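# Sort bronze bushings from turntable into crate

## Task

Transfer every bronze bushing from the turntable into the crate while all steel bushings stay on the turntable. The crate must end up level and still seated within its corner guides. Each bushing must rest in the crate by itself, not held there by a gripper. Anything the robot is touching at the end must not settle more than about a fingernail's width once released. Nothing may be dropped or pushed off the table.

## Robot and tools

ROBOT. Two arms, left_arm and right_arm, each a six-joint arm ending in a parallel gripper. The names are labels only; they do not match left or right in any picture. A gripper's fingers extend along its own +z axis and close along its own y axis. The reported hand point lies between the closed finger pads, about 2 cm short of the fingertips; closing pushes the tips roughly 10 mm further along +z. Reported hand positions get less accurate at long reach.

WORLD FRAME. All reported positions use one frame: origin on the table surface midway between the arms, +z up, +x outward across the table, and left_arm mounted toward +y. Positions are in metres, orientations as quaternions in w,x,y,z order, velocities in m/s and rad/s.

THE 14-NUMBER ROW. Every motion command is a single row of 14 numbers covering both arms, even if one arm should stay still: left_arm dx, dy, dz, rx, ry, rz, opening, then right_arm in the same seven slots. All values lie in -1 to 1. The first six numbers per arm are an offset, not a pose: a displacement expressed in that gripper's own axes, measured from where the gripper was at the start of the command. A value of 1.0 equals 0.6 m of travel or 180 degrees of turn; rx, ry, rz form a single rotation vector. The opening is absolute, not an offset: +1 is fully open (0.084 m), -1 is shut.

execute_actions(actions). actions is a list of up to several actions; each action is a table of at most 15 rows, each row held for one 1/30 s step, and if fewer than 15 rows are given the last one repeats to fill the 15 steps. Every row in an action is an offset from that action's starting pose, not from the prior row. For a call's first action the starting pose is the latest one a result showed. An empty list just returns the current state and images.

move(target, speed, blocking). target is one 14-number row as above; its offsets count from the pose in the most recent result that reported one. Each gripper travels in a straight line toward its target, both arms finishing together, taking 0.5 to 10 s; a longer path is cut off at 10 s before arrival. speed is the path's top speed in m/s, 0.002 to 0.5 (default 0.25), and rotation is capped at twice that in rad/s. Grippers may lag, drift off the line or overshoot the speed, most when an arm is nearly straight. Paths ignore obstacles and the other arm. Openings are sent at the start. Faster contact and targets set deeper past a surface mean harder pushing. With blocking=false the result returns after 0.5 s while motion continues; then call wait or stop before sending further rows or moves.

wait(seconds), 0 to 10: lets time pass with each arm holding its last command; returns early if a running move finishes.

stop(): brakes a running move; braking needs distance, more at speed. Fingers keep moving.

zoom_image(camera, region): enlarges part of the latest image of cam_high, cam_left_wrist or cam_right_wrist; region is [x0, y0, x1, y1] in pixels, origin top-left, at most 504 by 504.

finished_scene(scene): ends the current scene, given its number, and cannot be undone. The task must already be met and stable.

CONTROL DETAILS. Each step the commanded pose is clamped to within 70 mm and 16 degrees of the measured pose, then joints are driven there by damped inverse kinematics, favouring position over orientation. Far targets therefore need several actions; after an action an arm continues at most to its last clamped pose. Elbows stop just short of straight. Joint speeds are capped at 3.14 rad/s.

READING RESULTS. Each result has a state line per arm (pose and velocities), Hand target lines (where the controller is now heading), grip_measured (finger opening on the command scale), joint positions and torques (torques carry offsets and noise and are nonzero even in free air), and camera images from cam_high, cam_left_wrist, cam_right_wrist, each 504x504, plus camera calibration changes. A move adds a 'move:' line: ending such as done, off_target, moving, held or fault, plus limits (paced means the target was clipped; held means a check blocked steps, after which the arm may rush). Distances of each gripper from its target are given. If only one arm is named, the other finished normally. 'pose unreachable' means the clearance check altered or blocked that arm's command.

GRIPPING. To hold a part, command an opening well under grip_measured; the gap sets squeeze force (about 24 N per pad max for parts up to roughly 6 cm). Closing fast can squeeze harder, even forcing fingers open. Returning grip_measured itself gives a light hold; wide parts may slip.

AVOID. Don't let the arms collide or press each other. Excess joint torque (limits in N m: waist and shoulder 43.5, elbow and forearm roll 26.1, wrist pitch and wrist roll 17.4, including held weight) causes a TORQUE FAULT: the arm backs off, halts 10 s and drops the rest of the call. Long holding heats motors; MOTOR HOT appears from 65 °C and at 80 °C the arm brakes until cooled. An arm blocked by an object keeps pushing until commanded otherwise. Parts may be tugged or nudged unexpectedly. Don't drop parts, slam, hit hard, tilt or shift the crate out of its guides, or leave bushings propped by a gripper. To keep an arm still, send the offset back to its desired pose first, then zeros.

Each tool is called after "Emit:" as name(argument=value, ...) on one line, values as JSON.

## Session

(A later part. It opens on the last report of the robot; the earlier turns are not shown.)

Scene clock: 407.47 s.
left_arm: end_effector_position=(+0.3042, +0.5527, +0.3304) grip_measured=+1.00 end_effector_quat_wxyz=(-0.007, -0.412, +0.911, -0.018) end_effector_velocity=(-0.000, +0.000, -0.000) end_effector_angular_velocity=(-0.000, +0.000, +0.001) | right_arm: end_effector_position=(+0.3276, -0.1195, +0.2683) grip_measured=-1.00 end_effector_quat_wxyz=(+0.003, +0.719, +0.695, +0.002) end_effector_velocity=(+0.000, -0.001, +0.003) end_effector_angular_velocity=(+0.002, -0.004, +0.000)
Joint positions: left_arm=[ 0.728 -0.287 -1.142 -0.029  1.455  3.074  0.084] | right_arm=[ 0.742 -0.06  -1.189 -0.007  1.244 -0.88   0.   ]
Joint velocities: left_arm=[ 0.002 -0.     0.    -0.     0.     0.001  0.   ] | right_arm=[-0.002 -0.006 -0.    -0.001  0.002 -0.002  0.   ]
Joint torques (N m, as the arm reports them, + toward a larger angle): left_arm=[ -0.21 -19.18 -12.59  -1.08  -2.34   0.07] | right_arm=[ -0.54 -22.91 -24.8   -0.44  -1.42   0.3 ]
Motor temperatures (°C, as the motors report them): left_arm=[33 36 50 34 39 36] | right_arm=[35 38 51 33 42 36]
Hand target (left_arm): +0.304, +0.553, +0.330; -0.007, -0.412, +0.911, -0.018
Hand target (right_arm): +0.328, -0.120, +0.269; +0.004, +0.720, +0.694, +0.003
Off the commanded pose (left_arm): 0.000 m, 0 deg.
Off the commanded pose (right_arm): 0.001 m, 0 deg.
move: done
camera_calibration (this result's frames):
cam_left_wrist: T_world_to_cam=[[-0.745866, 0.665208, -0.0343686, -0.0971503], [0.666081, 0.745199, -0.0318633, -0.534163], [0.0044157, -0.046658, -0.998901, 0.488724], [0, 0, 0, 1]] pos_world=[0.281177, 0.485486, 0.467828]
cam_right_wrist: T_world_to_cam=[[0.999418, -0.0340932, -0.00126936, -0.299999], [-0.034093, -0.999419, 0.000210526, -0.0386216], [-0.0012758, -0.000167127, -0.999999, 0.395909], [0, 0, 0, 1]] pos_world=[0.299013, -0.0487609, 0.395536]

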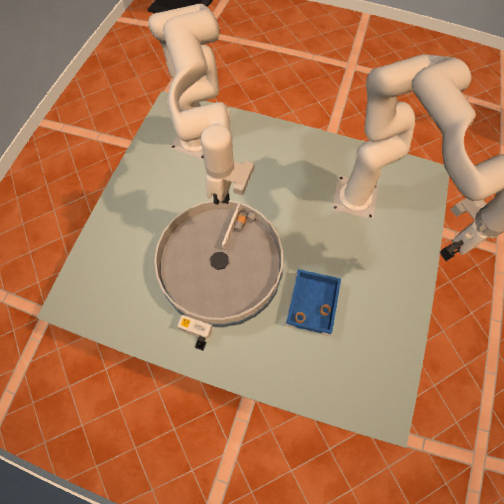

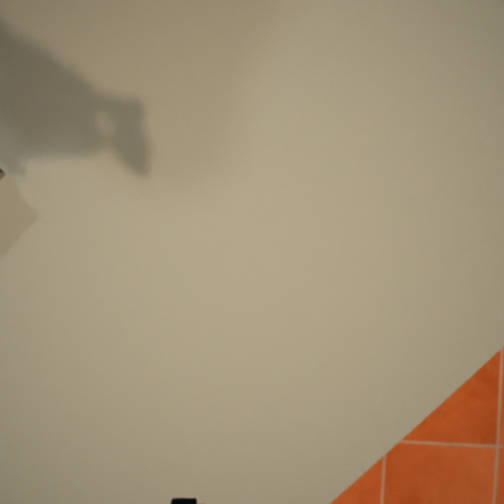

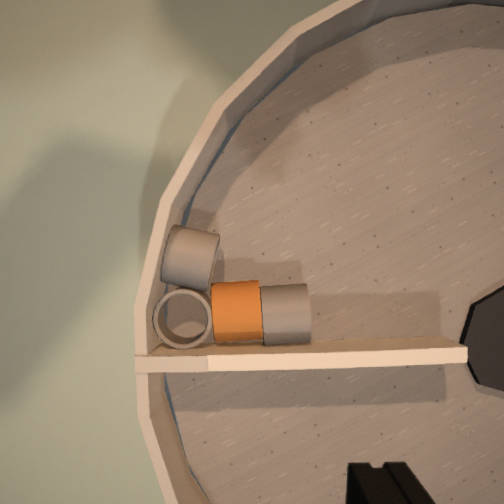

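Emit:
move(target=[0,0,0,0,0,0,1,0.063,-0.019,0.235,0,0,0,-1])

Emit:
move(target=[0,0,0,0,0,0,1,0,0,0.045,0,0,0,-1], speed=0.04)

Emit:
move(target=[0,0,0,0,0,0,1,0,0.12,0.01,0,0,0,-1], speed=0.05)

Emit:
move(target=[0,0,0,0,0,0,1,0,0,-0.04,0,0,0,-1], speed=0.1)

Emit:
move(target=[0,0,0,0,0,0,1,0,-0.165,0,0,0,0,-1], speed=0.1)

Emit:
move(target=[0,0,0,0,0,0,1,0,0,0.045,0,0,0,-1], speed=0.04)

Emit:
move(target=[0,0,0,0,0,0,1,0,0.055,0.01,0,0,0,-1], speed=0.05)

Emit:
move(target=[0,0,0,0,0,0,1,-0.08,0,-0.28,0,0,0,-1])

Scene clock: 420.40 s.
left_arm: end_effector_position=(+0.3042, +0.5527, +0.3304) grip_measured=+1.00 end_effector_quat_wxyz=(-0.007, -0.412, +0.911, -0.018) end_effector_velocity=(-0.000, +0.000, +0.000) end_effector_angular_velocity=(+0.000, -0.000, -0.000) | right_arm: end_effector_position=(+0.3186, -0.0816, +0.1281) grip_measured=-1.00 end_effector_quat_wxyz=(+0.003, +0.719, +0.695, +0.003) end_effector_velocity=(-0.002, -0.001, -0.005) end_effector_angular_velocity=(-0.006, +0.007, -0.002)
Joint positions: left_arm=[ 0.728 -0.287 -1.142 -0.029  1.455  3.074  0.084] | right_arm=[ 0.816  0.135 -1.002 -0.009  0.861 -0.803  0.   ]
Joint velocities: left_arm=[ 0.001  0.    -0.001  0.     0.     0.001 -0.   ] | right_arm=[ 0.001  0.009  0.003  0.001 -0.002  0.003  0.   ]
Joint torques (N m, as the arm reports them, + toward a larger angle): left_arm=[  0.32 -18.32 -12.56  -1.12  -2.34  -0.16] | right_arm=[ -0.54 -26.53 -22.77  -0.55  -1.47   0.25]
Motor temperatures (°C, as the motors report them): left_arm=[33 36 50 34 39 36] | right_arm=[35 37 51 33 42 36]
Hand target (left_arm): +0.304, +0.553, +0.330; -0.007, -0.412, +0.911, -0.018
Hand target (right_arm): +0.318, -0.082, +0.127; +0.003, +0.719, +0.695, +0.002
Off the commanded pose (left_arm): 0.000 m, 0 deg.
Off the commanded pose (right_arm): 0.001 m, 0 deg.
move: done
camera_calibration (this result's frames):
cam_left_wrist: T_world_to_cam=[[-0.745866, 0.665208, -0.0343687, -0.0971502], [0.666081, 0.745199, -0.0318635, -0.534163], [0.00441563, -0.0466583, -0.998901, 0.488725], [0, 0, 0, 1]] pos_world=[0.281177, 0.485486, 0.467828]
cam_right_wrist: T_world_to_cam=[[0.999421, -0.03401, -0.000437684, -0.289943], [-0.0340104, -0.999421, -0.000970941, -0.000893095], [-0.000404409, 0.000985265, -0.999999, 0.255464], [0, 0, 0, 1]] pos_world=[0.289848, -0.0110052, 0.255336]

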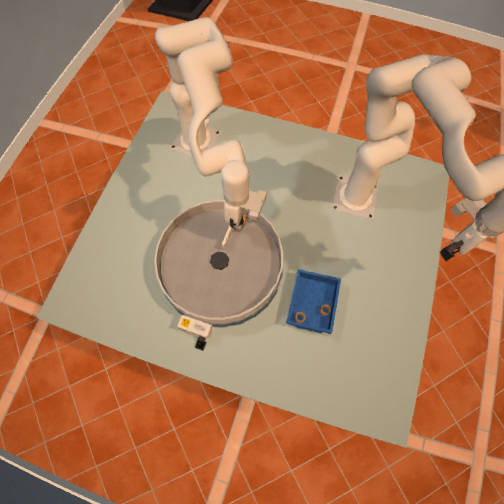

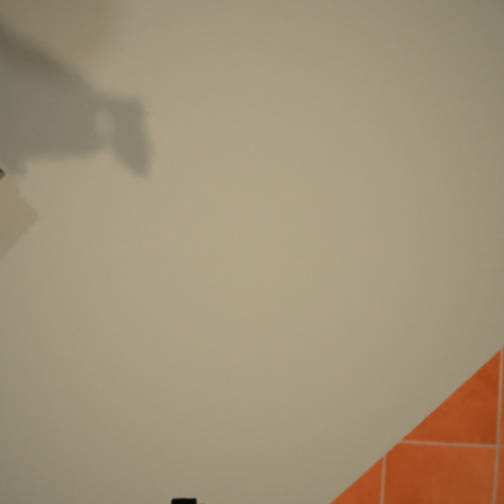

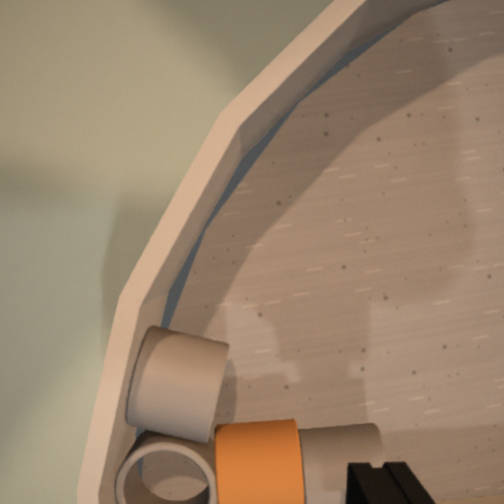

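Scene clock: 421.40 s.
left_arm: end_effector_position=(+0.3042, +0.5527, +0.3304) grip_measured=+1.00 end_effector_quat_wxyz=(-0.007, -0.412, +0.911, -0.018) end_effector_velocity=(+0.000, +0.000, +0.001) end_effector_angular_velocity=(+0.001, -0.001, +0.001) | right_arm: end_effector_position=(+0.3209, -0.0789, +0.1052) grip_measured=-1.00 end_effector_quat_wxyz=(+0.003, +0.719, +0.695, +0.009) end_effector_velocity=(+0.001, -0.001, -0.003) end_effector_angular_velocity=(-0.002, -0.000, +0.002)
Joint positions: left_arm=[ 0.728 -0.287 -1.142 -0.029  1.455  3.074  0.084] | right_arm=[ 0.817  0.178 -0.981 -0.009  0.785 -0.802  0.   ]
Joint velocities: left_arm=[-0.001 -0.    -0.002  0.    -0.    -0.002 -0.   ] | right_arm=[-0.002  0.008  0.    -0.002 -0.007 -0.002  0.   ]
Joint torques (N m, as the arm reports them, + toward a larger angle): left_arm=[ -0.33 -19.13 -12.39  -1.19  -2.19   0.03] | right_arm=[ -3.98 -13.32  -8.66  -1.28   0.65   0.18]
Motor temperatures (°C, as the motors report them): left_arm=[33 36 50 34 39 36] | right_arm=[35 37 51 33 42 36]
Hand target (left_arm): +0.304, +0.553, +0.330; -0.007, -0.412, +0.911, -0.018
Hand target (right_arm): +0.319, -0.082, +0.101; +0.003, +0.719, +0.695, +0.003
Off the commanded pose (left_arm): 0.000 m, 0 deg.
Off the commanded pose (right_arm): 0.005 m, 1 deg.
move: off_target (right_arm)
camera_calibration (this result's frames):
cam_left_wrist: T_world_to_cam=[[-0.745866, 0.665208, -0.0343687, -0.0971502], [0.666081, 0.745199, -0.0318637, -0.534163], [0.00441551, -0.0466584, -0.998901, 0.488725], [0, 0, 0, 1]] pos_world=[0.281177, 0.485486, 0.467828]
cam_right_wrist: T_world_to_cam=[[0.999423, -0.0331776, 0.00721196, -0.292863], [-0.0331134, -0.999412, -0.00884996, 0.00238509], [0.00750135, 0.00860604, -0.999935, 0.230592], [0, 0, 0, 1]] pos_world=[0.291043, -0.00931729, 0.23271]

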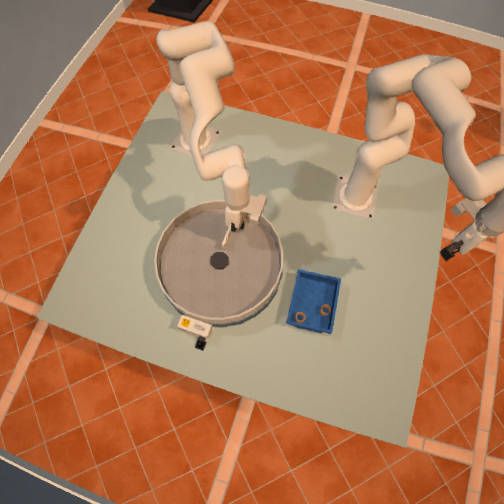

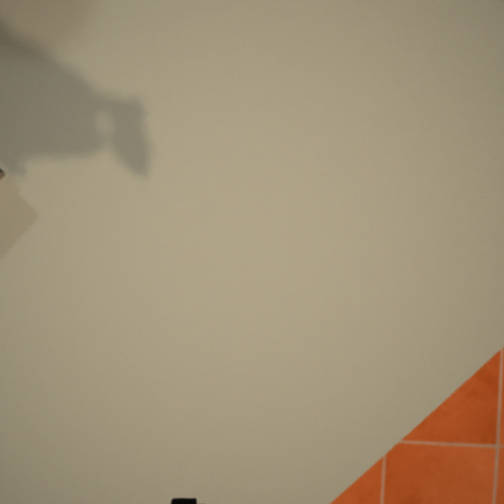

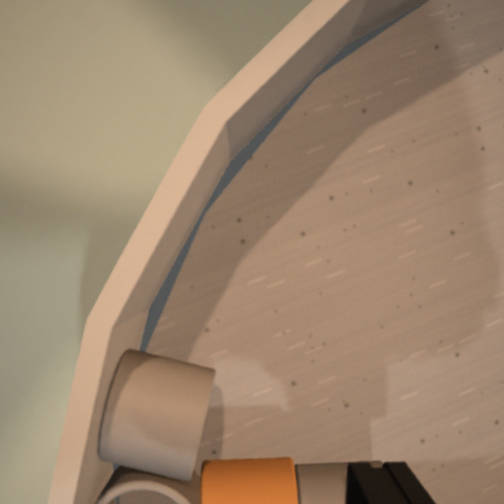

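Scene clock: 423.20 s.
left_arm: end_effector_position=(+0.3042, +0.5527, +0.3304) grip_measured=+1.00 end_effector_quat_wxyz=(-0.007, -0.412, +0.911, -0.018) end_effector_velocity=(-0.000, +0.000, +0.000) end_effector_angular_velocity=(+0.001, -0.000, +0.001) | right_arm: end_effector_position=(+0.3928, -0.0811, +0.1004) grip_measured=-1.00 end_effector_quat_wxyz=(+0.003, +0.719, +0.695, +0.009) end_effector_velocity=(+0.001, +0.000, +0.000) end_effector_angular_velocity=(+0.001, +0.001, +0.001)
Joint positions: left_arm=[ 0.728 -0.287 -1.142 -0.029  1.455  3.074  0.084] | right_arm=[ 0.724  0.351 -1.209 -0.006  0.84  -0.897  0.   ]
Joint velocities: left_arm=[ 0.001 -0.    -0.001  0.    -0.     0.    -0.   ] | right_arm=[-0.001  0.003 -0.005  0.002  0.001 -0.003  0.   ]
Joint torques (N m, as the arm reports them, + toward a larger angle): left_arm=[  0.17 -18.99 -12.4   -1.38  -1.97   0.1 ] | right_arm=[ -0.37 -30.94 -22.6   -0.16  -1.26   0.22]
Motor temperatures (°C, as the motors report them): left_arm=[33 36 50 34 39 36] | right_arm=[35 36 50 33 42 36]
Hand target (left_arm): +0.304, +0.553, +0.330; -0.007, -0.412, +0.911, -0.018
Hand target (right_arm): +0.393, -0.081, +0.100; +0.003, +0.719, +0.695, +0.009
Off the commanded pose (left_arm): 0.000 m, 0 deg.
Off the commanded pose (right_arm): 0.000 m, 0 deg.
move: done
camera_calibration (this result's frames):
cam_left_wrist: T_world_to_cam=[[-0.745866, 0.665208, -0.0343687, -0.0971504], [0.666081, 0.745198, -0.0318637, -0.534163], [0.00441548, -0.0466584, -0.998901, 0.488725], [0, 0, 0, 1]] pos_world=[0.281177, 0.485486, 0.467828]
cam_right_wrist: T_world_to_cam=[[0.999425, -0.0330953, 0.007362, -0.364782], [-0.033031, -0.999417, -0.00869363, 0.00247467], [0.00764543, 0.00844546, -0.999935, 0.225222], [0, 0, 0, 1]] pos_world=[0.362932, -0.0115014, 0.227915]

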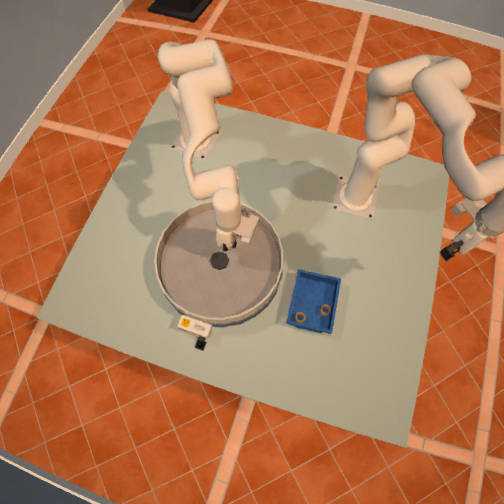

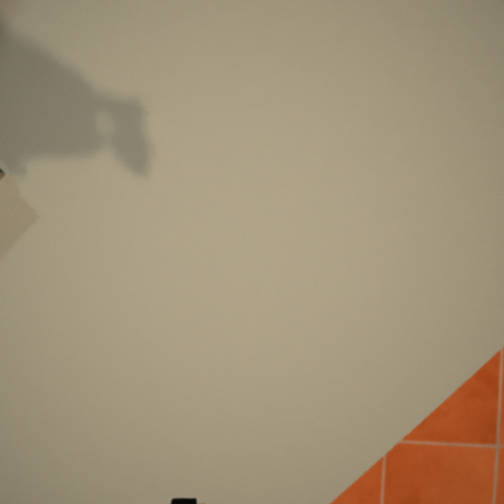

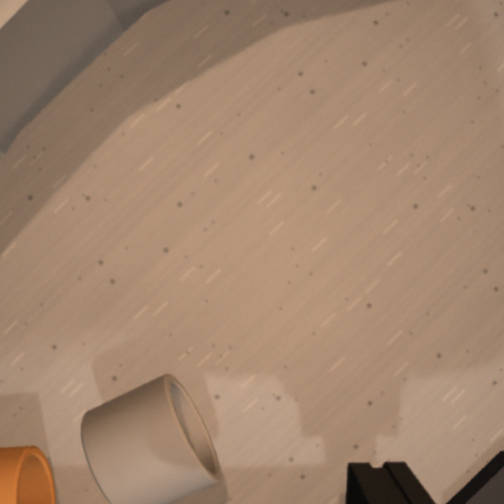

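Scene clock: 424.00 s.
left_arm: end_effector_position=(+0.3042, +0.5527, +0.3304) grip_measured=+1.00 end_effector_quat_wxyz=(-0.007, -0.412, +0.911, -0.018) end_effector_velocity=(+0.000, -0.000, +0.000) end_effector_angular_velocity=(-0.000, -0.001, -0.001) | right_arm: end_effector_position=(+0.3923, -0.0813, +0.1240) grip_measured=-1.00 end_effector_quat_wxyz=(+0.003, +0.719, +0.695, +0.008) end_effector_velocity=(-0.000, -0.000, +0.000) end_effector_angular_velocity=(-0.001, +0.002, -0.001)
Joint positions: left_arm=[ 0.728 -0.287 -1.142 -0.029  1.455  3.074  0.084] | right_arm=[ 0.725  0.313 -1.229 -0.006  0.899 -0.897  0.   ]
Joint velocities: left_arm=[-0.001  0.    -0.001 -0.     0.    -0.    -0.   ] | right_arm=[-0.    -0.001 -0.001  0.     0.004  0.     0.   ]
Joint torques (N m, as the arm reports them, + toward a larger angle): left_arm=[  0.49 -18.49 -12.4   -1.36  -2.13  -0.04] | right_arm=[ -0.79 -30.6  -23.29  -0.16  -1.5    0.26]
Motor temperatures (°C, as the motors report them): left_arm=[33 36 50 34 39 36] | right_arm=[35 36 50 33 42 36]
Hand target (left_arm): +0.304, +0.553, +0.330; -0.007, -0.412, +0.911, -0.018
Hand target (right_arm): +0.392, -0.081, +0.124; +0.004, +0.719, +0.695, +0.009
Off the commanded pose (left_arm): 0.000 m, 0 deg.
Off the commanded pose (right_arm): 0.000 m, 0 deg.
move: done
camera_calibration (this result's frames):
cam_left_wrist: T_world_to_cam=[[-0.745866, 0.665208, -0.0343688, -0.0971503], [0.666081, 0.745198, -0.0318638, -0.534163], [0.00441555, -0.0466586, -0.998901, 0.488725], [0, 0, 0, 1]] pos_world=[0.281177, 0.485486, 0.467828]
cam_right_wrist: T_world_to_cam=[[0.999427, -0.0331255, 0.00693011, -0.364425], [-0.0330675, -0.999418, -0.0083212, 0.00238301], [0.00720173, 0.00808728, -0.999941, 0.248953], [0, 0, 0, 1]] pos_world=[0.362502, -0.0117035, 0.251484]

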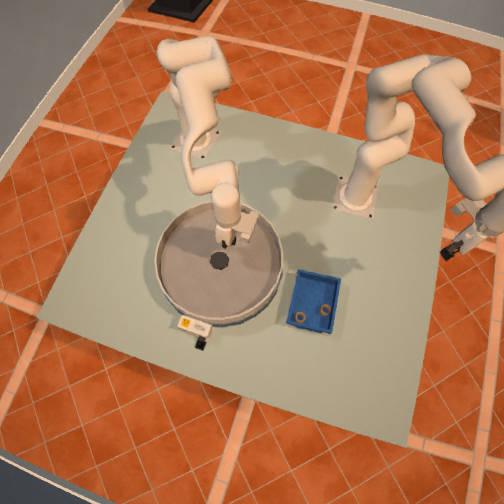

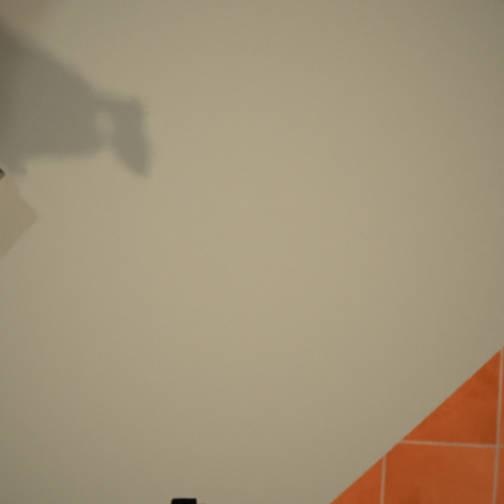

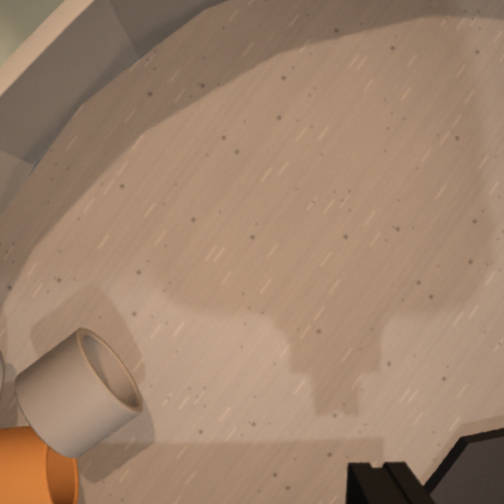

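Scene clock: 425.40 s.
left_arm: end_effector_position=(+0.3042, +0.5527, +0.3304) grip_measured=+1.00 end_effector_quat_wxyz=(-0.007, -0.412, +0.911, -0.018) end_effector_velocity=(+0.000, +0.000, +0.000) end_effector_angular_velocity=(+0.001, +0.000, +0.001) | right_arm: end_effector_position=(+0.2936, -0.0782, +0.1223) grip_measured=-1.00 end_effector_quat_wxyz=(+0.003, +0.719, +0.695, +0.008) end_effector_velocity=(-0.002, -0.000, +0.000) end_effector_angular_velocity=(-0.001, -0.002, +0.000)
Joint positions: left_arm=[ 0.728 -0.287 -1.142 -0.029  1.455  3.074  0.084] | right_arm=[ 0.857  0.088 -0.921 -0.009  0.816 -0.762  0.   ]
Joint velocities: left_arm=[-0.    -0.    -0.001  0.001  0.    -0.001  0.   ] | right_arm=[ 0.003 -0.005  0.006 -0.002 -0.002  0.004  0.   ]
Joint torques (N m, as the arm reports them, + toward a larger angle): left_arm=[  0.29 -18.88 -12.21  -1.2   -2.33   0.15] | right_arm=[ -0.69 -24.64 -22.56  -0.1   -1.42   0.24]
Motor temperatures (°C, as the motors report them): left_arm=[33 36 50 34 39 36] | right_arm=[35 36 50 33 42 36]
Hand target (left_arm): +0.304, +0.553, +0.330; -0.007, -0.412, +0.911, -0.018
Hand target (right_arm): +0.293, -0.078, +0.122; +0.003, +0.719, +0.695, +0.008
Off the commanded pose (left_arm): 0.000 m, 0 deg.
Off the commanded pose (right_arm): 0.000 m, 0 deg.
move: done
camera_calibration (this result's frames):
cam_left_wrist: T_world_to_cam=[[-0.745866, 0.665208, -0.0343688, -0.0971503], [0.666081, 0.745198, -0.0318637, -0.534163], [0.00441554, -0.0466585, -0.998901, 0.488725], [0, 0, 0, 1]] pos_world=[0.281177, 0.485486, 0.467828]
cam_right_wrist: T_world_to_cam=[[0.999423, -0.0332929, 0.00673153, -0.265648], [-0.0332347, -0.999411, -0.00857588, 0.00226317], [0.00701308, 0.00834721, -0.999941, 0.248096], [0, 0, 0, 1]] pos_world=[0.26383, -0.00865325, 0.249889]

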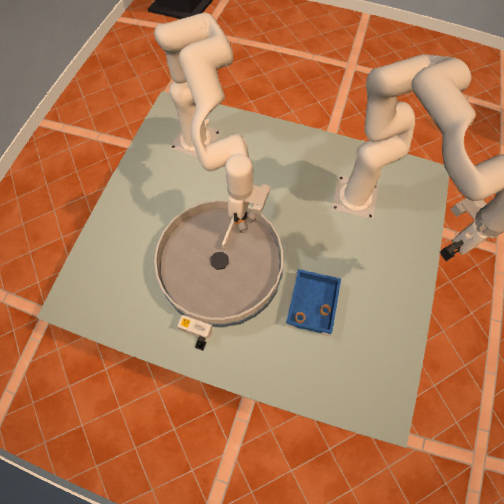

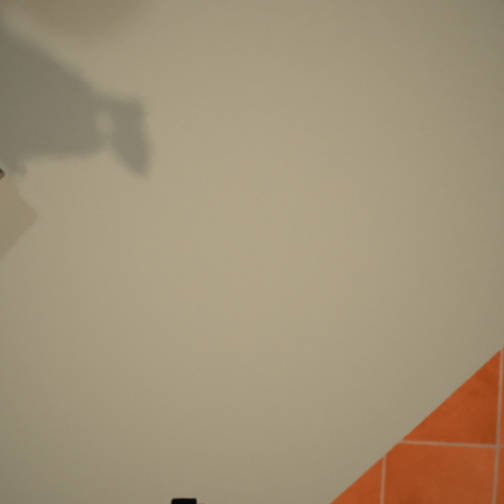

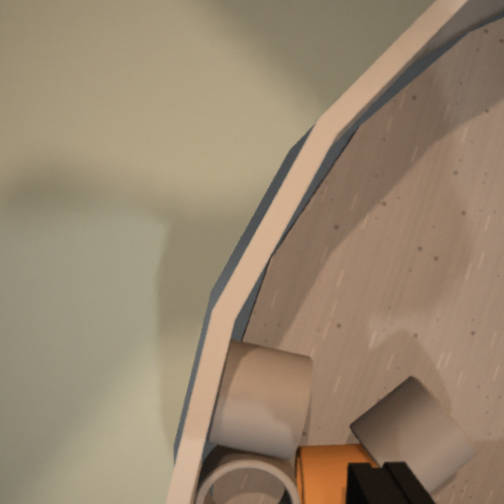

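Scene clock: 426.43 s.
left_arm: end_effector_position=(+0.3042, +0.5527, +0.3304) grip_measured=+1.00 end_effector_quat_wxyz=(-0.007, -0.412, +0.911, -0.018) end_effector_velocity=(-0.000, +0.000, +0.000) end_effector_angular_velocity=(+0.001, +0.000, -0.001) | right_arm: end_effector_position=(+0.2990, -0.0725, +0.1038) grip_measured=-1.00 end_effector_quat_wxyz=(+0.003, +0.719, +0.695, +0.019) end_effector_velocity=(+0.001, -0.001, -0.000) end_effector_angular_velocity=(-0.004, +0.006, -0.005)
Joint positions: left_arm=[ 0.728 -0.287 -1.142 -0.029  1.455  3.074  0.084] | right_arm=[ 0.858  0.133 -0.911 -0.009  0.739 -0.761  0.   ]
Joint velocities: left_arm=[-0.    -0.     0.     0.001 -0.     0.001 -0.   ] | right_arm=[-0.004  0.006 -0.009  0.002  0.01  -0.     0.   ]
Joint torques (N m, as the arm reports them, + toward a larger angle): left_arm=[  0.45 -19.   -12.49  -1.35  -2.17   0.33] | right_arm=[-5.29 -2.09  3.27 -1.58  3.12  0.04]
Motor temperatures (°C, as the motors report them): left_arm=[33 36 50 34 39 36] | right_arm=[35 36 50 33 42 36]
Hand target (left_arm): +0.304, +0.553, +0.330; -0.007, -0.412, +0.911, -0.018
Hand target (right_arm): +0.294, -0.078, +0.096; +0.003, +0.719, +0.695, +0.008
Off the commanded pose (left_arm): 0.000 m, 0 deg.
Off the commanded pose (right_arm): 0.011 m, 1 deg.
move: off_target (right_arm)
camera_calibration (this result's frames):
cam_left_wrist: T_world_to_cam=[[-0.745866, 0.665209, -0.0343688, -0.0971505], [0.666081, 0.745198, -0.0318638, -0.534163], [0.00441549, -0.0466585, -0.998901, 0.488725], [0, 0, 0, 1]] pos_world=[0.281177, 0.485486, 0.467828]
cam_right_wrist: T_world_to_cam=[[0.999222, -0.0327061, 0.0220436, -0.272224], [-0.0321568, -0.999174, -0.024831, 0.00941599], [0.0228375, 0.0241028, -0.999449, 0.225863], [0, 0, 0, 1]] pos_world=[0.267157, -0.0049391, 0.231973]

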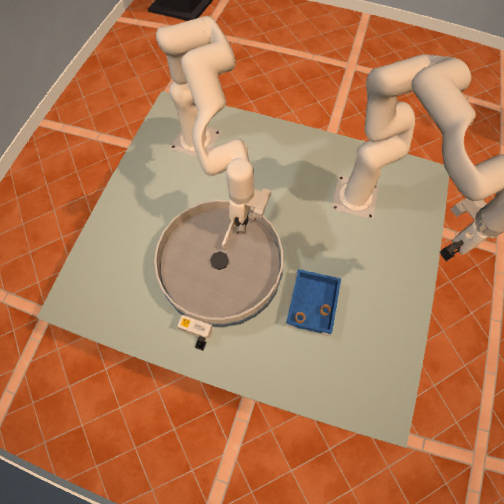

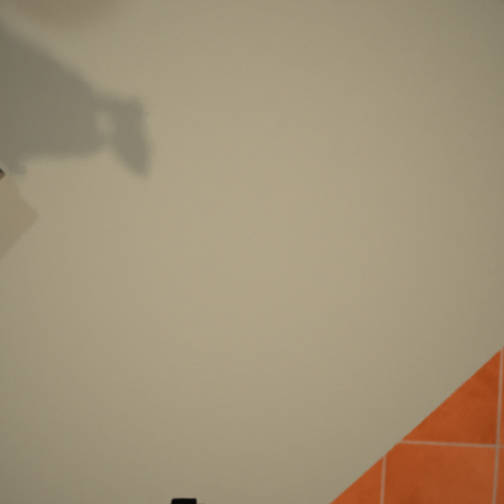

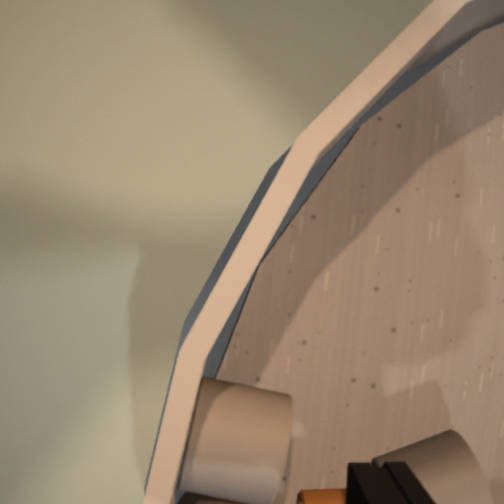

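Scene clock: 427.50 s.
left_arm: end_effector_position=(+0.3042, +0.5527, +0.3304) grip_measured=+1.00 end_effector_quat_wxyz=(-0.007, -0.412, +0.911, -0.018) end_effector_velocity=(+0.000, +0.000, +0.000) end_effector_angular_velocity=(+0.001, -0.001, -0.000) | right_arm: end_effector_position=(+0.3356, -0.0702, +0.1039) grip_measured=-1.00 end_effector_quat_wxyz=(+0.004, +0.719, +0.695, +0.026) end_effector_velocity=(+0.001, -0.000, +0.000) end_effector_angular_velocity=(-0.002, +0.001, -0.001)
Joint positions: left_arm=[ 0.728 -0.287 -1.142 -0.029  1.455  3.074  0.084] | right_arm=[ 0.809  0.21  -1.011 -0.007  0.748 -0.812  0.   ]
Joint velocities: left_arm=[-0. -0. -0.  0. -0.  0.  0.] | right_arm=[-0.002  0.003 -0.006 -0.001  0.005 -0.     0.   ]
Joint torques (N m, as the arm reports them, + toward a larger angle): left_arm=[ -0.37 -18.35 -12.38  -0.94  -2.1    0.06] | right_arm=[-7.11 -7.41  0.35 -1.86  3.16  0.24]
Motor temperatures (°C, as the motors report them): left_arm=[33 36 50 34 39 36] | right_arm=[35 36 50 33 42 36]
Hand target (left_arm): +0.304, +0.553, +0.330; -0.007, -0.412, +0.911, -0.018
Hand target (right_arm): +0.332, -0.073, +0.099; +0.003, +0.719, +0.695, +0.019
Off the commanded pose (left_arm): 0.000 m, 0 deg.
Off the commanded pose (right_arm): 0.007 m, 1 deg.
move: off_target (right_arm)
camera_calibration (this result's frames):
cam_left_wrist: T_world_to_cam=[[-0.745866, 0.665209, -0.0343688, -0.0971505], [0.666081, 0.745198, -0.0318638, -0.534163], [0.00441552, -0.0466585, -0.998901, 0.488725], [0, 0, 0, 1]] pos_world=[0.281177, 0.485486, 0.467828]
cam_right_wrist: T_world_to_cam=[[0.998965, -0.0327532, 0.0315672, -0.309618], [-0.0316907, -0.998933, -0.0335909, 0.0136197], [0.0326338, 0.0325558, -0.998937, 0.222336], [0, 0, 0, 1]] pos_world=[0.302474, -0.0037742, 0.232331]

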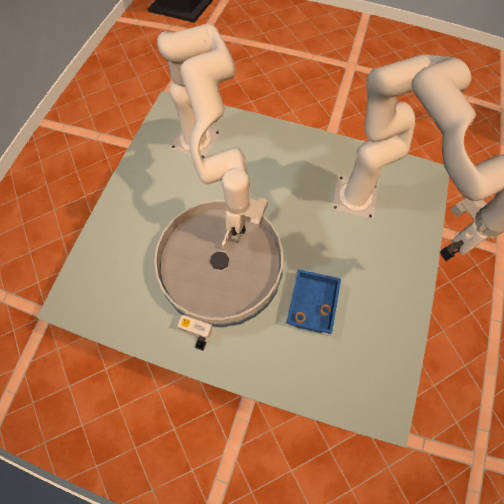

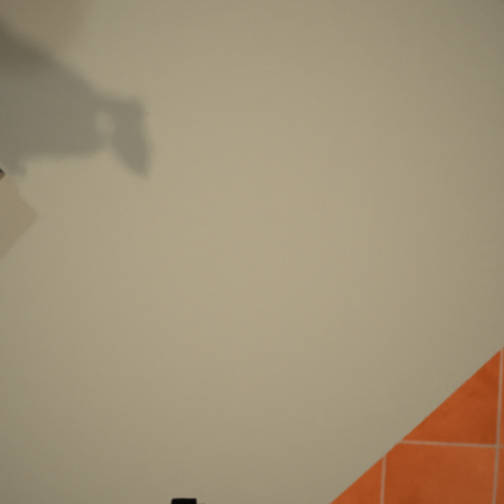

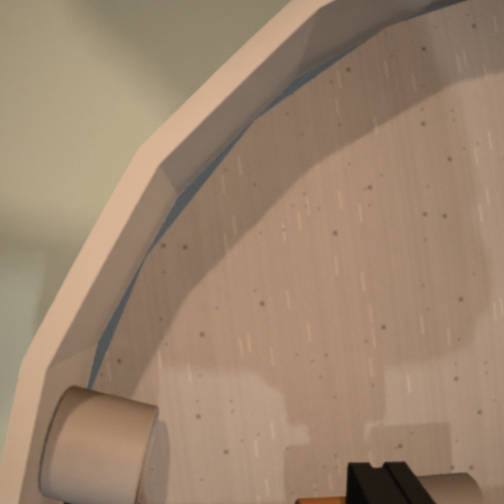

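Scene clock: 428.70 s.
left_arm: end_effector_position=(+0.3042, +0.5527, +0.3304) grip_measured=+1.00 end_effector_quat_wxyz=(-0.007, -0.412, +0.911, -0.018) end_effector_velocity=(+0.000, -0.000, -0.000) end_effector_angular_velocity=(-0.001, +0.000, +0.000) | right_arm: end_effector_position=(+0.3271, -0.1233, +0.2689) grip_measured=-1.00 end_effector_quat_wxyz=(+0.004, +0.719, +0.695, +0.025) end_effector_velocity=(+0.001, +0.000, +0.007) end_effector_angular_velocity=(+0.006, -0.006, -0.001)
Joint positions: left_arm=[ 0.728 -0.287 -1.142 -0.029  1.455  3.074  0.084] | right_arm=[ 0.734 -0.107 -1.129 -0.001  1.186 -0.892  0.   ]
Joint velocities: left_arm=[-0.     0.     0.001 -0.    -0.    -0.001 -0.   ] | right_arm=[-0.001 -0.006 -0.011  0.001  0.009 -0.001  0.   ]
Joint torques (N m, as the arm reports them, + toward a larger angle): left_arm=[  0.2  -18.31 -12.28  -1.15  -2.08  -0.09] | right_arm=[ -0.45 -22.15 -24.96  -0.24  -1.53   0.26]
Motor temperatures (°C, as the motors report them): left_arm=[33 36 50 34 39 36] | right_arm=[35 36 50 33 42 36]
Hand target (left_arm): +0.304, +0.553, +0.330; -0.007, -0.412, +0.911, -0.018
Hand target (right_arm): +0.327, -0.123, +0.270; +0.004, +0.719, +0.695, +0.026
Off the commanded pose (left_arm): 0.000 m, 0 deg.
Off the commanded pose (right_arm): 0.001 m, 0 deg.
move: done
camera_calibration (this result's frames):
cam_left_wrist: T_world_to_cam=[[-0.745866, 0.665209, -0.0343689, -0.0971504], [0.666081, 0.745198, -0.0318637, -0.534163], [0.00441567, -0.0466585, -0.998901, 0.488725], [0, 0, 0, 1]] pos_world=[0.281177, 0.485486, 0.467828]
cam_right_wrist: T_world_to_cam=[[0.999001, -0.0328458, 0.0302894, -0.307814], [-0.0318695, -0.998974, -0.0321727, -0.0344133], [0.0313151, 0.0311753, -0.999023, 0.389428], [0, 0, 0, 1]] pos_world=[0.294215, -0.0566289, 0.397264]

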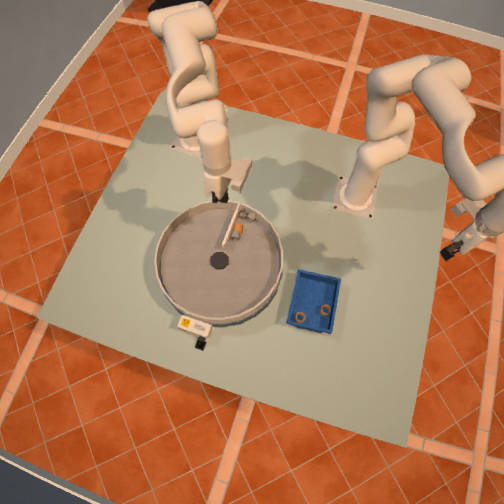

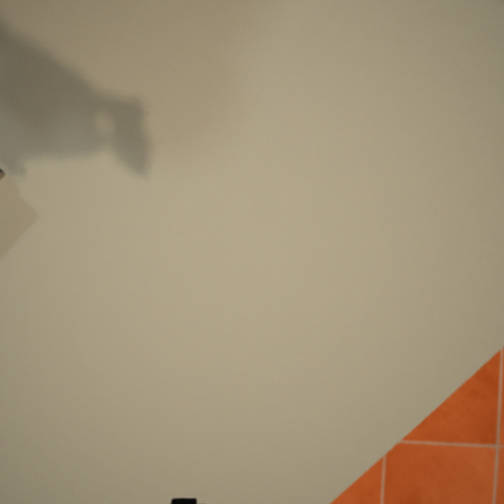

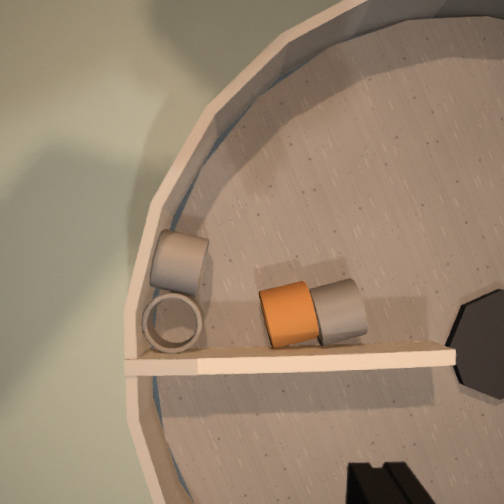

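Emit:
move(target=[0,0,0,0,0,0,1,0.08,-0.005,0.235,0.01,-0.01,0,-1])

Emit:
move(target=[0,0,0,0,0,0,1,0,0,0.045,0,0,0,-1], speed=0.04)

Emit:
move(target=[0,0,0,0,0,0,1,0,-0.04,0.01,0,0,0,-1], speed=0.05)

Emit:
move(target=[0,0,0,0,0,0,1,-0.08,0,-0.28,0,0,0,-1])

Scene clock: 437.37 s.
left_arm: end_effector_position=(+0.3042, +0.5527, +0.3304) grip_measured=+1.00 end_effector_quat_wxyz=(-0.007, -0.412, +0.911, -0.018) end_effector_velocity=(-0.000, -0.001, -0.001) end_effector_angular_velocity=(-0.001, +0.001, -0.001) | right_arm: end_effector_position=(+0.3313, -0.0711, +0.1304) grip_measured=-1.00 end_effector_quat_wxyz=(+0.003, +0.719, +0.695, +0.004) end_effector_velocity=(-0.001, -0.000, -0.005) end_effector_angular_velocity=(-0.006, +0.007, +0.002)
Joint positions: left_arm=[ 0.728 -0.287 -1.142 -0.029  1.455  3.074  0.084] | right_arm=[ 0.815  0.182 -1.071 -0.008  0.881 -0.806  0.   ]
Joint velocities: left_arm=[-0.001  0.     0.002  0.    -0.     0.     0.   ] | right_arm=[ 0.001  0.01   0.001  0.    -0.001 -0.001  0.   ]
Joint torques (N m, as the arm reports them, + toward a larger angle): left_arm=[  0.42 -18.26 -12.21  -1.21  -1.96   0.19] | right_arm=[ -0.78 -27.09 -22.96  -0.15  -1.43   0.15]
Motor temperatures (°C, as the motors report them): left_arm=[33 36 50 34 39 36] | right_arm=[35 36 50 33 41 36]
Hand target (left_arm): +0.304, +0.553, +0.330; -0.007, -0.412, +0.911, -0.018
Hand target (right_arm): +0.331, -0.071, +0.130; +0.003, +0.719, +0.695, +0.003
Off the commanded pose (left_arm): 0.000 m, 0 deg.
Off the commanded pose (right_arm): 0.001 m, 0 deg.
move: done
camera_calibration (this result's frames):
cam_left_wrist: T_world_to_cam=[[-0.745866, 0.665209, -0.0343688, -0.0971506], [0.666081, 0.745198, -0.0318637, -0.534163], [0.00441556, -0.0466585, -0.998901, 0.488725], [0, 0, 0, 1]] pos_world=[0.281177, 0.485486, 0.467828]
cam_right_wrist: T_world_to_cam=[[0.999468, -0.03262, -0.000161944, -0.302242], [-0.0326203, -0.999466, -0.00197926, 0.00968326], [-0.0000972942, 0.00198349, -0.999998, 0.257738], [0, 0, 0, 1]] pos_world=[0.302422, -0.000692267, 0.257707]

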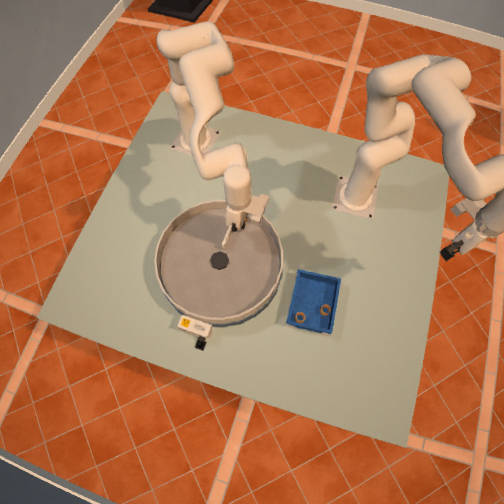

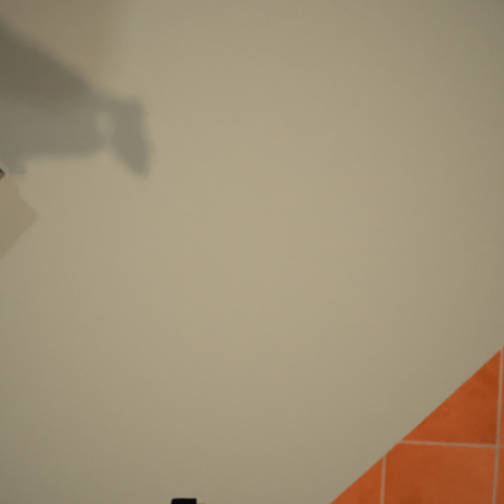

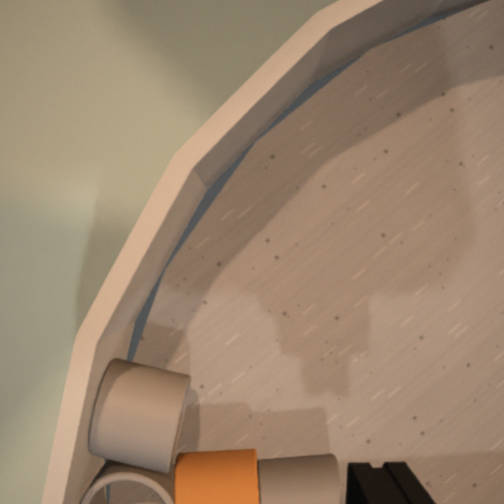

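Scene clock: 438.37 s.
left_arm: end_effector_position=(+0.3042, +0.5527, +0.3304) grip_measured=+1.00 end_effector_quat_wxyz=(-0.007, -0.412, +0.911, -0.018) end_effector_velocity=(-0.000, +0.000, +0.000) end_effector_angular_velocity=(+0.001, -0.001, +0.002) | right_arm: end_effector_position=(+0.3325, -0.0697, +0.1055) grip_measured=-1.00 end_effector_quat_wxyz=(+0.003, +0.719, +0.695, +0.006) end_effector_velocity=(-0.001, +0.000, -0.003) end_effector_angular_velocity=(-0.002, +0.002, +0.001)
Joint positions: left_arm=[ 0.728 -0.287 -1.142 -0.029  1.455  3.074  0.084] | right_arm=[ 0.815  0.225 -1.047 -0.008  0.809 -0.806  0.   ]
Joint velocities: left_arm=[ 0.001  0.    -0.001  0.    -0.    -0.001  0.   ] | right_arm=[ 0.002  0.005  0.003 -0.    -0.005  0.001  0.   ]
Joint torques (N m, as the arm reports them, + toward a larger angle): left_arm=[  0.27 -18.7  -12.4   -1.39  -2.07   0.02] | right_arm=[ -1.78 -22.73 -16.31  -0.86  -0.1    0.18]
Motor temperatures (°C, as the motors report them): left_arm=[33 36 50 34 39 36] | right_arm=[35 36 50 33 41 36]
Hand target (left_arm): +0.304, +0.553, +0.330; -0.007, -0.412, +0.911, -0.018
Hand target (right_arm): +0.332, -0.071, +0.103; +0.003, +0.719, +0.695, +0.004
Off the commanded pose (left_arm): 0.000 m, 0 deg.
Off the commanded pose (right_arm): 0.003 m, 0 deg.
move: done
camera_calibration (this result's frames):
cam_left_wrist: T_world_to_cam=[[-0.745866, 0.665209, -0.0343688, -0.0971506], [0.666082, 0.745198, -0.0318638, -0.534163], [0.00441554, -0.0466585, -0.998901, 0.488725], [0, 0, 0, 1]] pos_world=[0.281177, 0.485486, 0.467828]
cam_right_wrist: T_world_to_cam=[[0.999475, -0.0321961, 0.00362314, -0.303787], [-0.0321742, -0.999465, -0.00592455, 0.0113019], [0.00381195, 0.00580487, -0.999976, 0.231773], [0, 0, 0, 1]] pos_world=[0.303108, 0.000169658, 0.232935]

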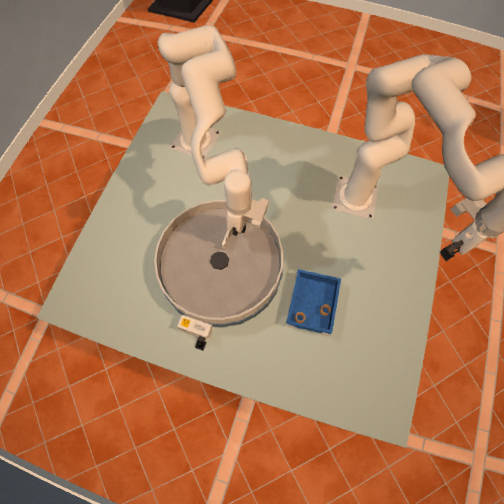

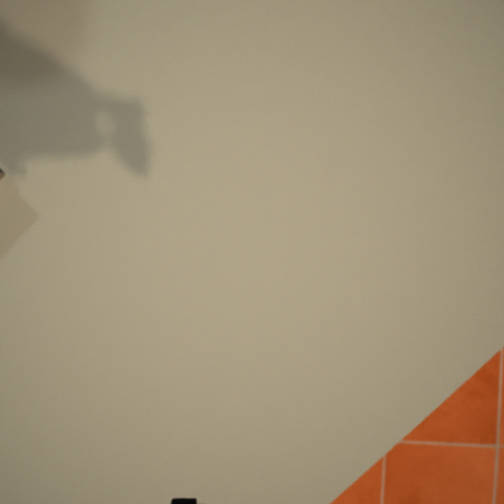

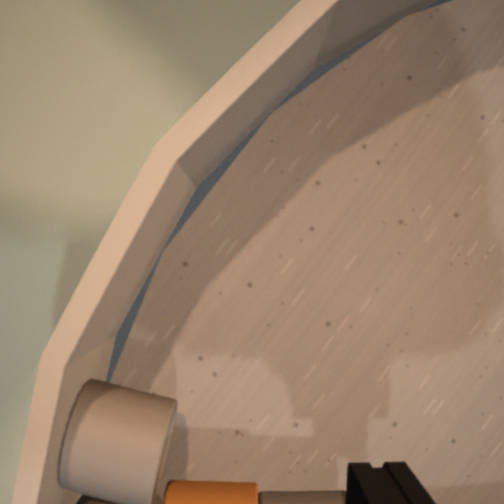

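Scene clock: 439.20 s.
left_arm: end_effector_position=(+0.3042, +0.5527, +0.3304) grip_measured=+1.00 end_effector_quat_wxyz=(-0.007, -0.412, +0.911, -0.018) end_effector_velocity=(-0.000, -0.001, -0.000) end_effector_angular_velocity=(-0.002, +0.000, -0.000) | right_arm: end_effector_position=(+0.3113, -0.0661, +0.1027) grip_measured=-1.00 end_effector_quat_wxyz=(+0.003, +0.719, +0.695, +0.011) end_effector_velocity=(+0.000, +0.001, -0.001) end_effector_angular_velocity=(-0.000, -0.001, -0.000)
Joint positions: left_arm=[ 0.728 -0.287 -1.142 -0.029  1.455  3.074  0.084] | right_arm=[ 0.849  0.184 -0.979 -0.008  0.772 -0.771  0.   ]
Joint velocities: left_arm=[-0.    -0.     0.    -0.001  0.001 -0.     0.   ] | right_arm=[ 0.002  0.005 -0.003 -0.001 -0.003  0.003  0.   ]
Joint torques (N m, as the arm reports them, + toward a larger angle): left_arm=[  0.14 -19.08 -12.41  -1.    -2.22   0.16] | right_arm=[ -3.53 -11.22  -0.51  -0.96   4.29   0.26]
Motor temperatures (°C, as the motors report them): left_arm=[33 36 50 34 39 36] | right_arm=[35 36 50 33 41 36]
Hand target (left_arm): +0.304, +0.553, +0.330; -0.007, -0.412, +0.911, -0.018
Hand target (right_arm): +0.309, -0.069, +0.099; +0.003, +0.719, +0.695, +0.006
Off the commanded pose (left_arm): 0.000 m, 0 deg.
Off the commanded pose (right_arm): 0.005 m, 1 deg.
move: off_target (right_arm)
camera_calibration (this result's frames):
cam_left_wrist: T_world_to_cam=[[-0.745866, 0.665209, -0.034369, -0.0971505], [0.666081, 0.745198, -0.0318636, -0.534163], [0.00441577, -0.0466586, -0.998901, 0.488725], [0, 0, 0, 1]] pos_world=[0.281177, 0.485486, 0.467828]
cam_right_wrist: T_world_to_cam=[[0.999436, -0.0318072, 0.0107815, -0.283143], [-0.0316596, -0.999406, -0.013589, 0.014817], [0.0112073, 0.01324, -0.99985, 0.227189], [0, 0, 0, 1]] pos_world=[0.280906, 0.00279425, 0.230409]

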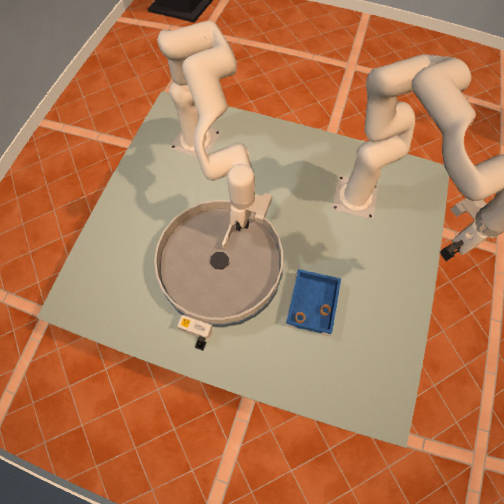

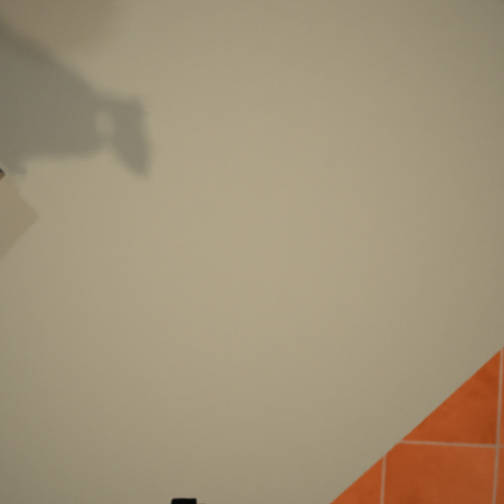

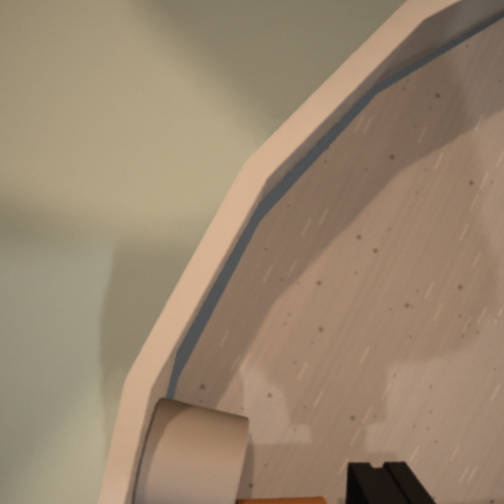

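Scene clock: 440.40 s.
left_arm: end_effector_position=(+0.3042, +0.5527, +0.3304) grip_measured=+1.00 end_effector_quat_wxyz=(-0.007, -0.412, +0.911, -0.018) end_effector_velocity=(-0.001, +0.001, -0.000) end_effector_angular_velocity=(-0.000, +0.000, +0.003) | right_arm: end_effector_position=(+0.3065, -0.1159, +0.2688) grip_measured=-1.00 end_effector_quat_wxyz=(+0.003, +0.719, +0.695, +0.011) end_effector_velocity=(+0.002, -0.000, +0.007) end_effector_angular_velocity=(+0.003, -0.008, -0.001)
Joint positions: left_arm=[ 0.728 -0.287 -1.142 -0.029  1.455  3.074  0.084] | right_arm=[ 0.776 -0.123 -1.119 -0.005  1.22  -0.849  0.   ]
Joint velocities: left_arm=[ 0.002 -0.     0.     0.     0.    -0.    -0.   ] | right_arm=[-0.001 -0.005 -0.012 -0.003  0.009  0.001  0.   ]
Joint torques (N m, as the arm reports them, + toward a larger angle): left_arm=[ -0.36 -18.89 -11.94  -1.3   -2.1    0.12] | right_arm=[ -0.85 -21.69 -24.67  -0.33  -1.44   0.2 ]
Motor temperatures (°C, as the motors report them): left_arm=[33 36 50 34 39 36] | right_arm=[35 36 50 33 42 36]
Hand target (left_arm): +0.304, +0.553, +0.330; -0.007, -0.412, +0.911, -0.018
Hand target (right_arm): +0.307, -0.116, +0.270; +0.003, +0.719, +0.695, +0.011
Off the commanded pose (left_arm): 0.000 m, 0 deg.
Off the commanded pose (right_arm): 0.001 m, 0 deg.
move: done
camera_calibration (this result's frames):
cam_left_wrist: T_world_to_cam=[[-0.745866, 0.665209, -0.0343689, -0.0971506], [0.666082, 0.745198, -0.0318635, -0.534163], [0.00441571, -0.0466584, -0.998901, 0.488725], [0, 0, 0, 1]] pos_world=[0.281177, 0.485486, 0.467828]
cam_right_wrist: T_world_to_cam=[[0.999444, -0.0319347, 0.0095863, -0.281383], [-0.0318175, -0.99942, -0.012141, -0.0332054], [0.00996846, 0.0118292, -0.99988, 0.39425], [0, 0, 0, 1]] pos_world=[0.27624, -0.0468357, 0.396497]

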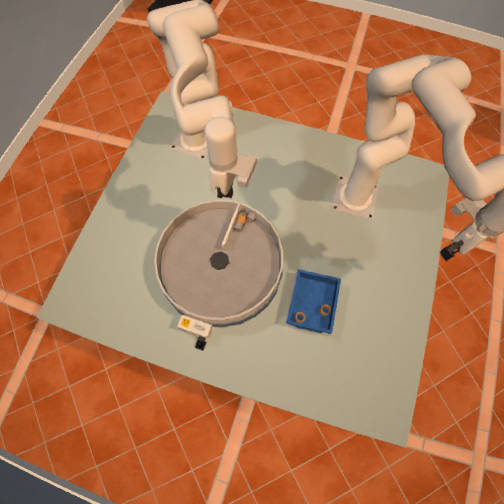

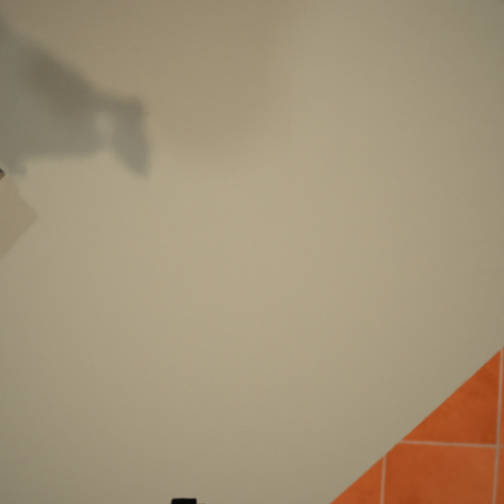

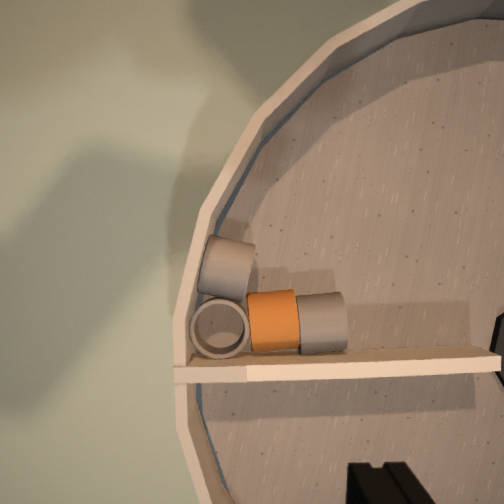

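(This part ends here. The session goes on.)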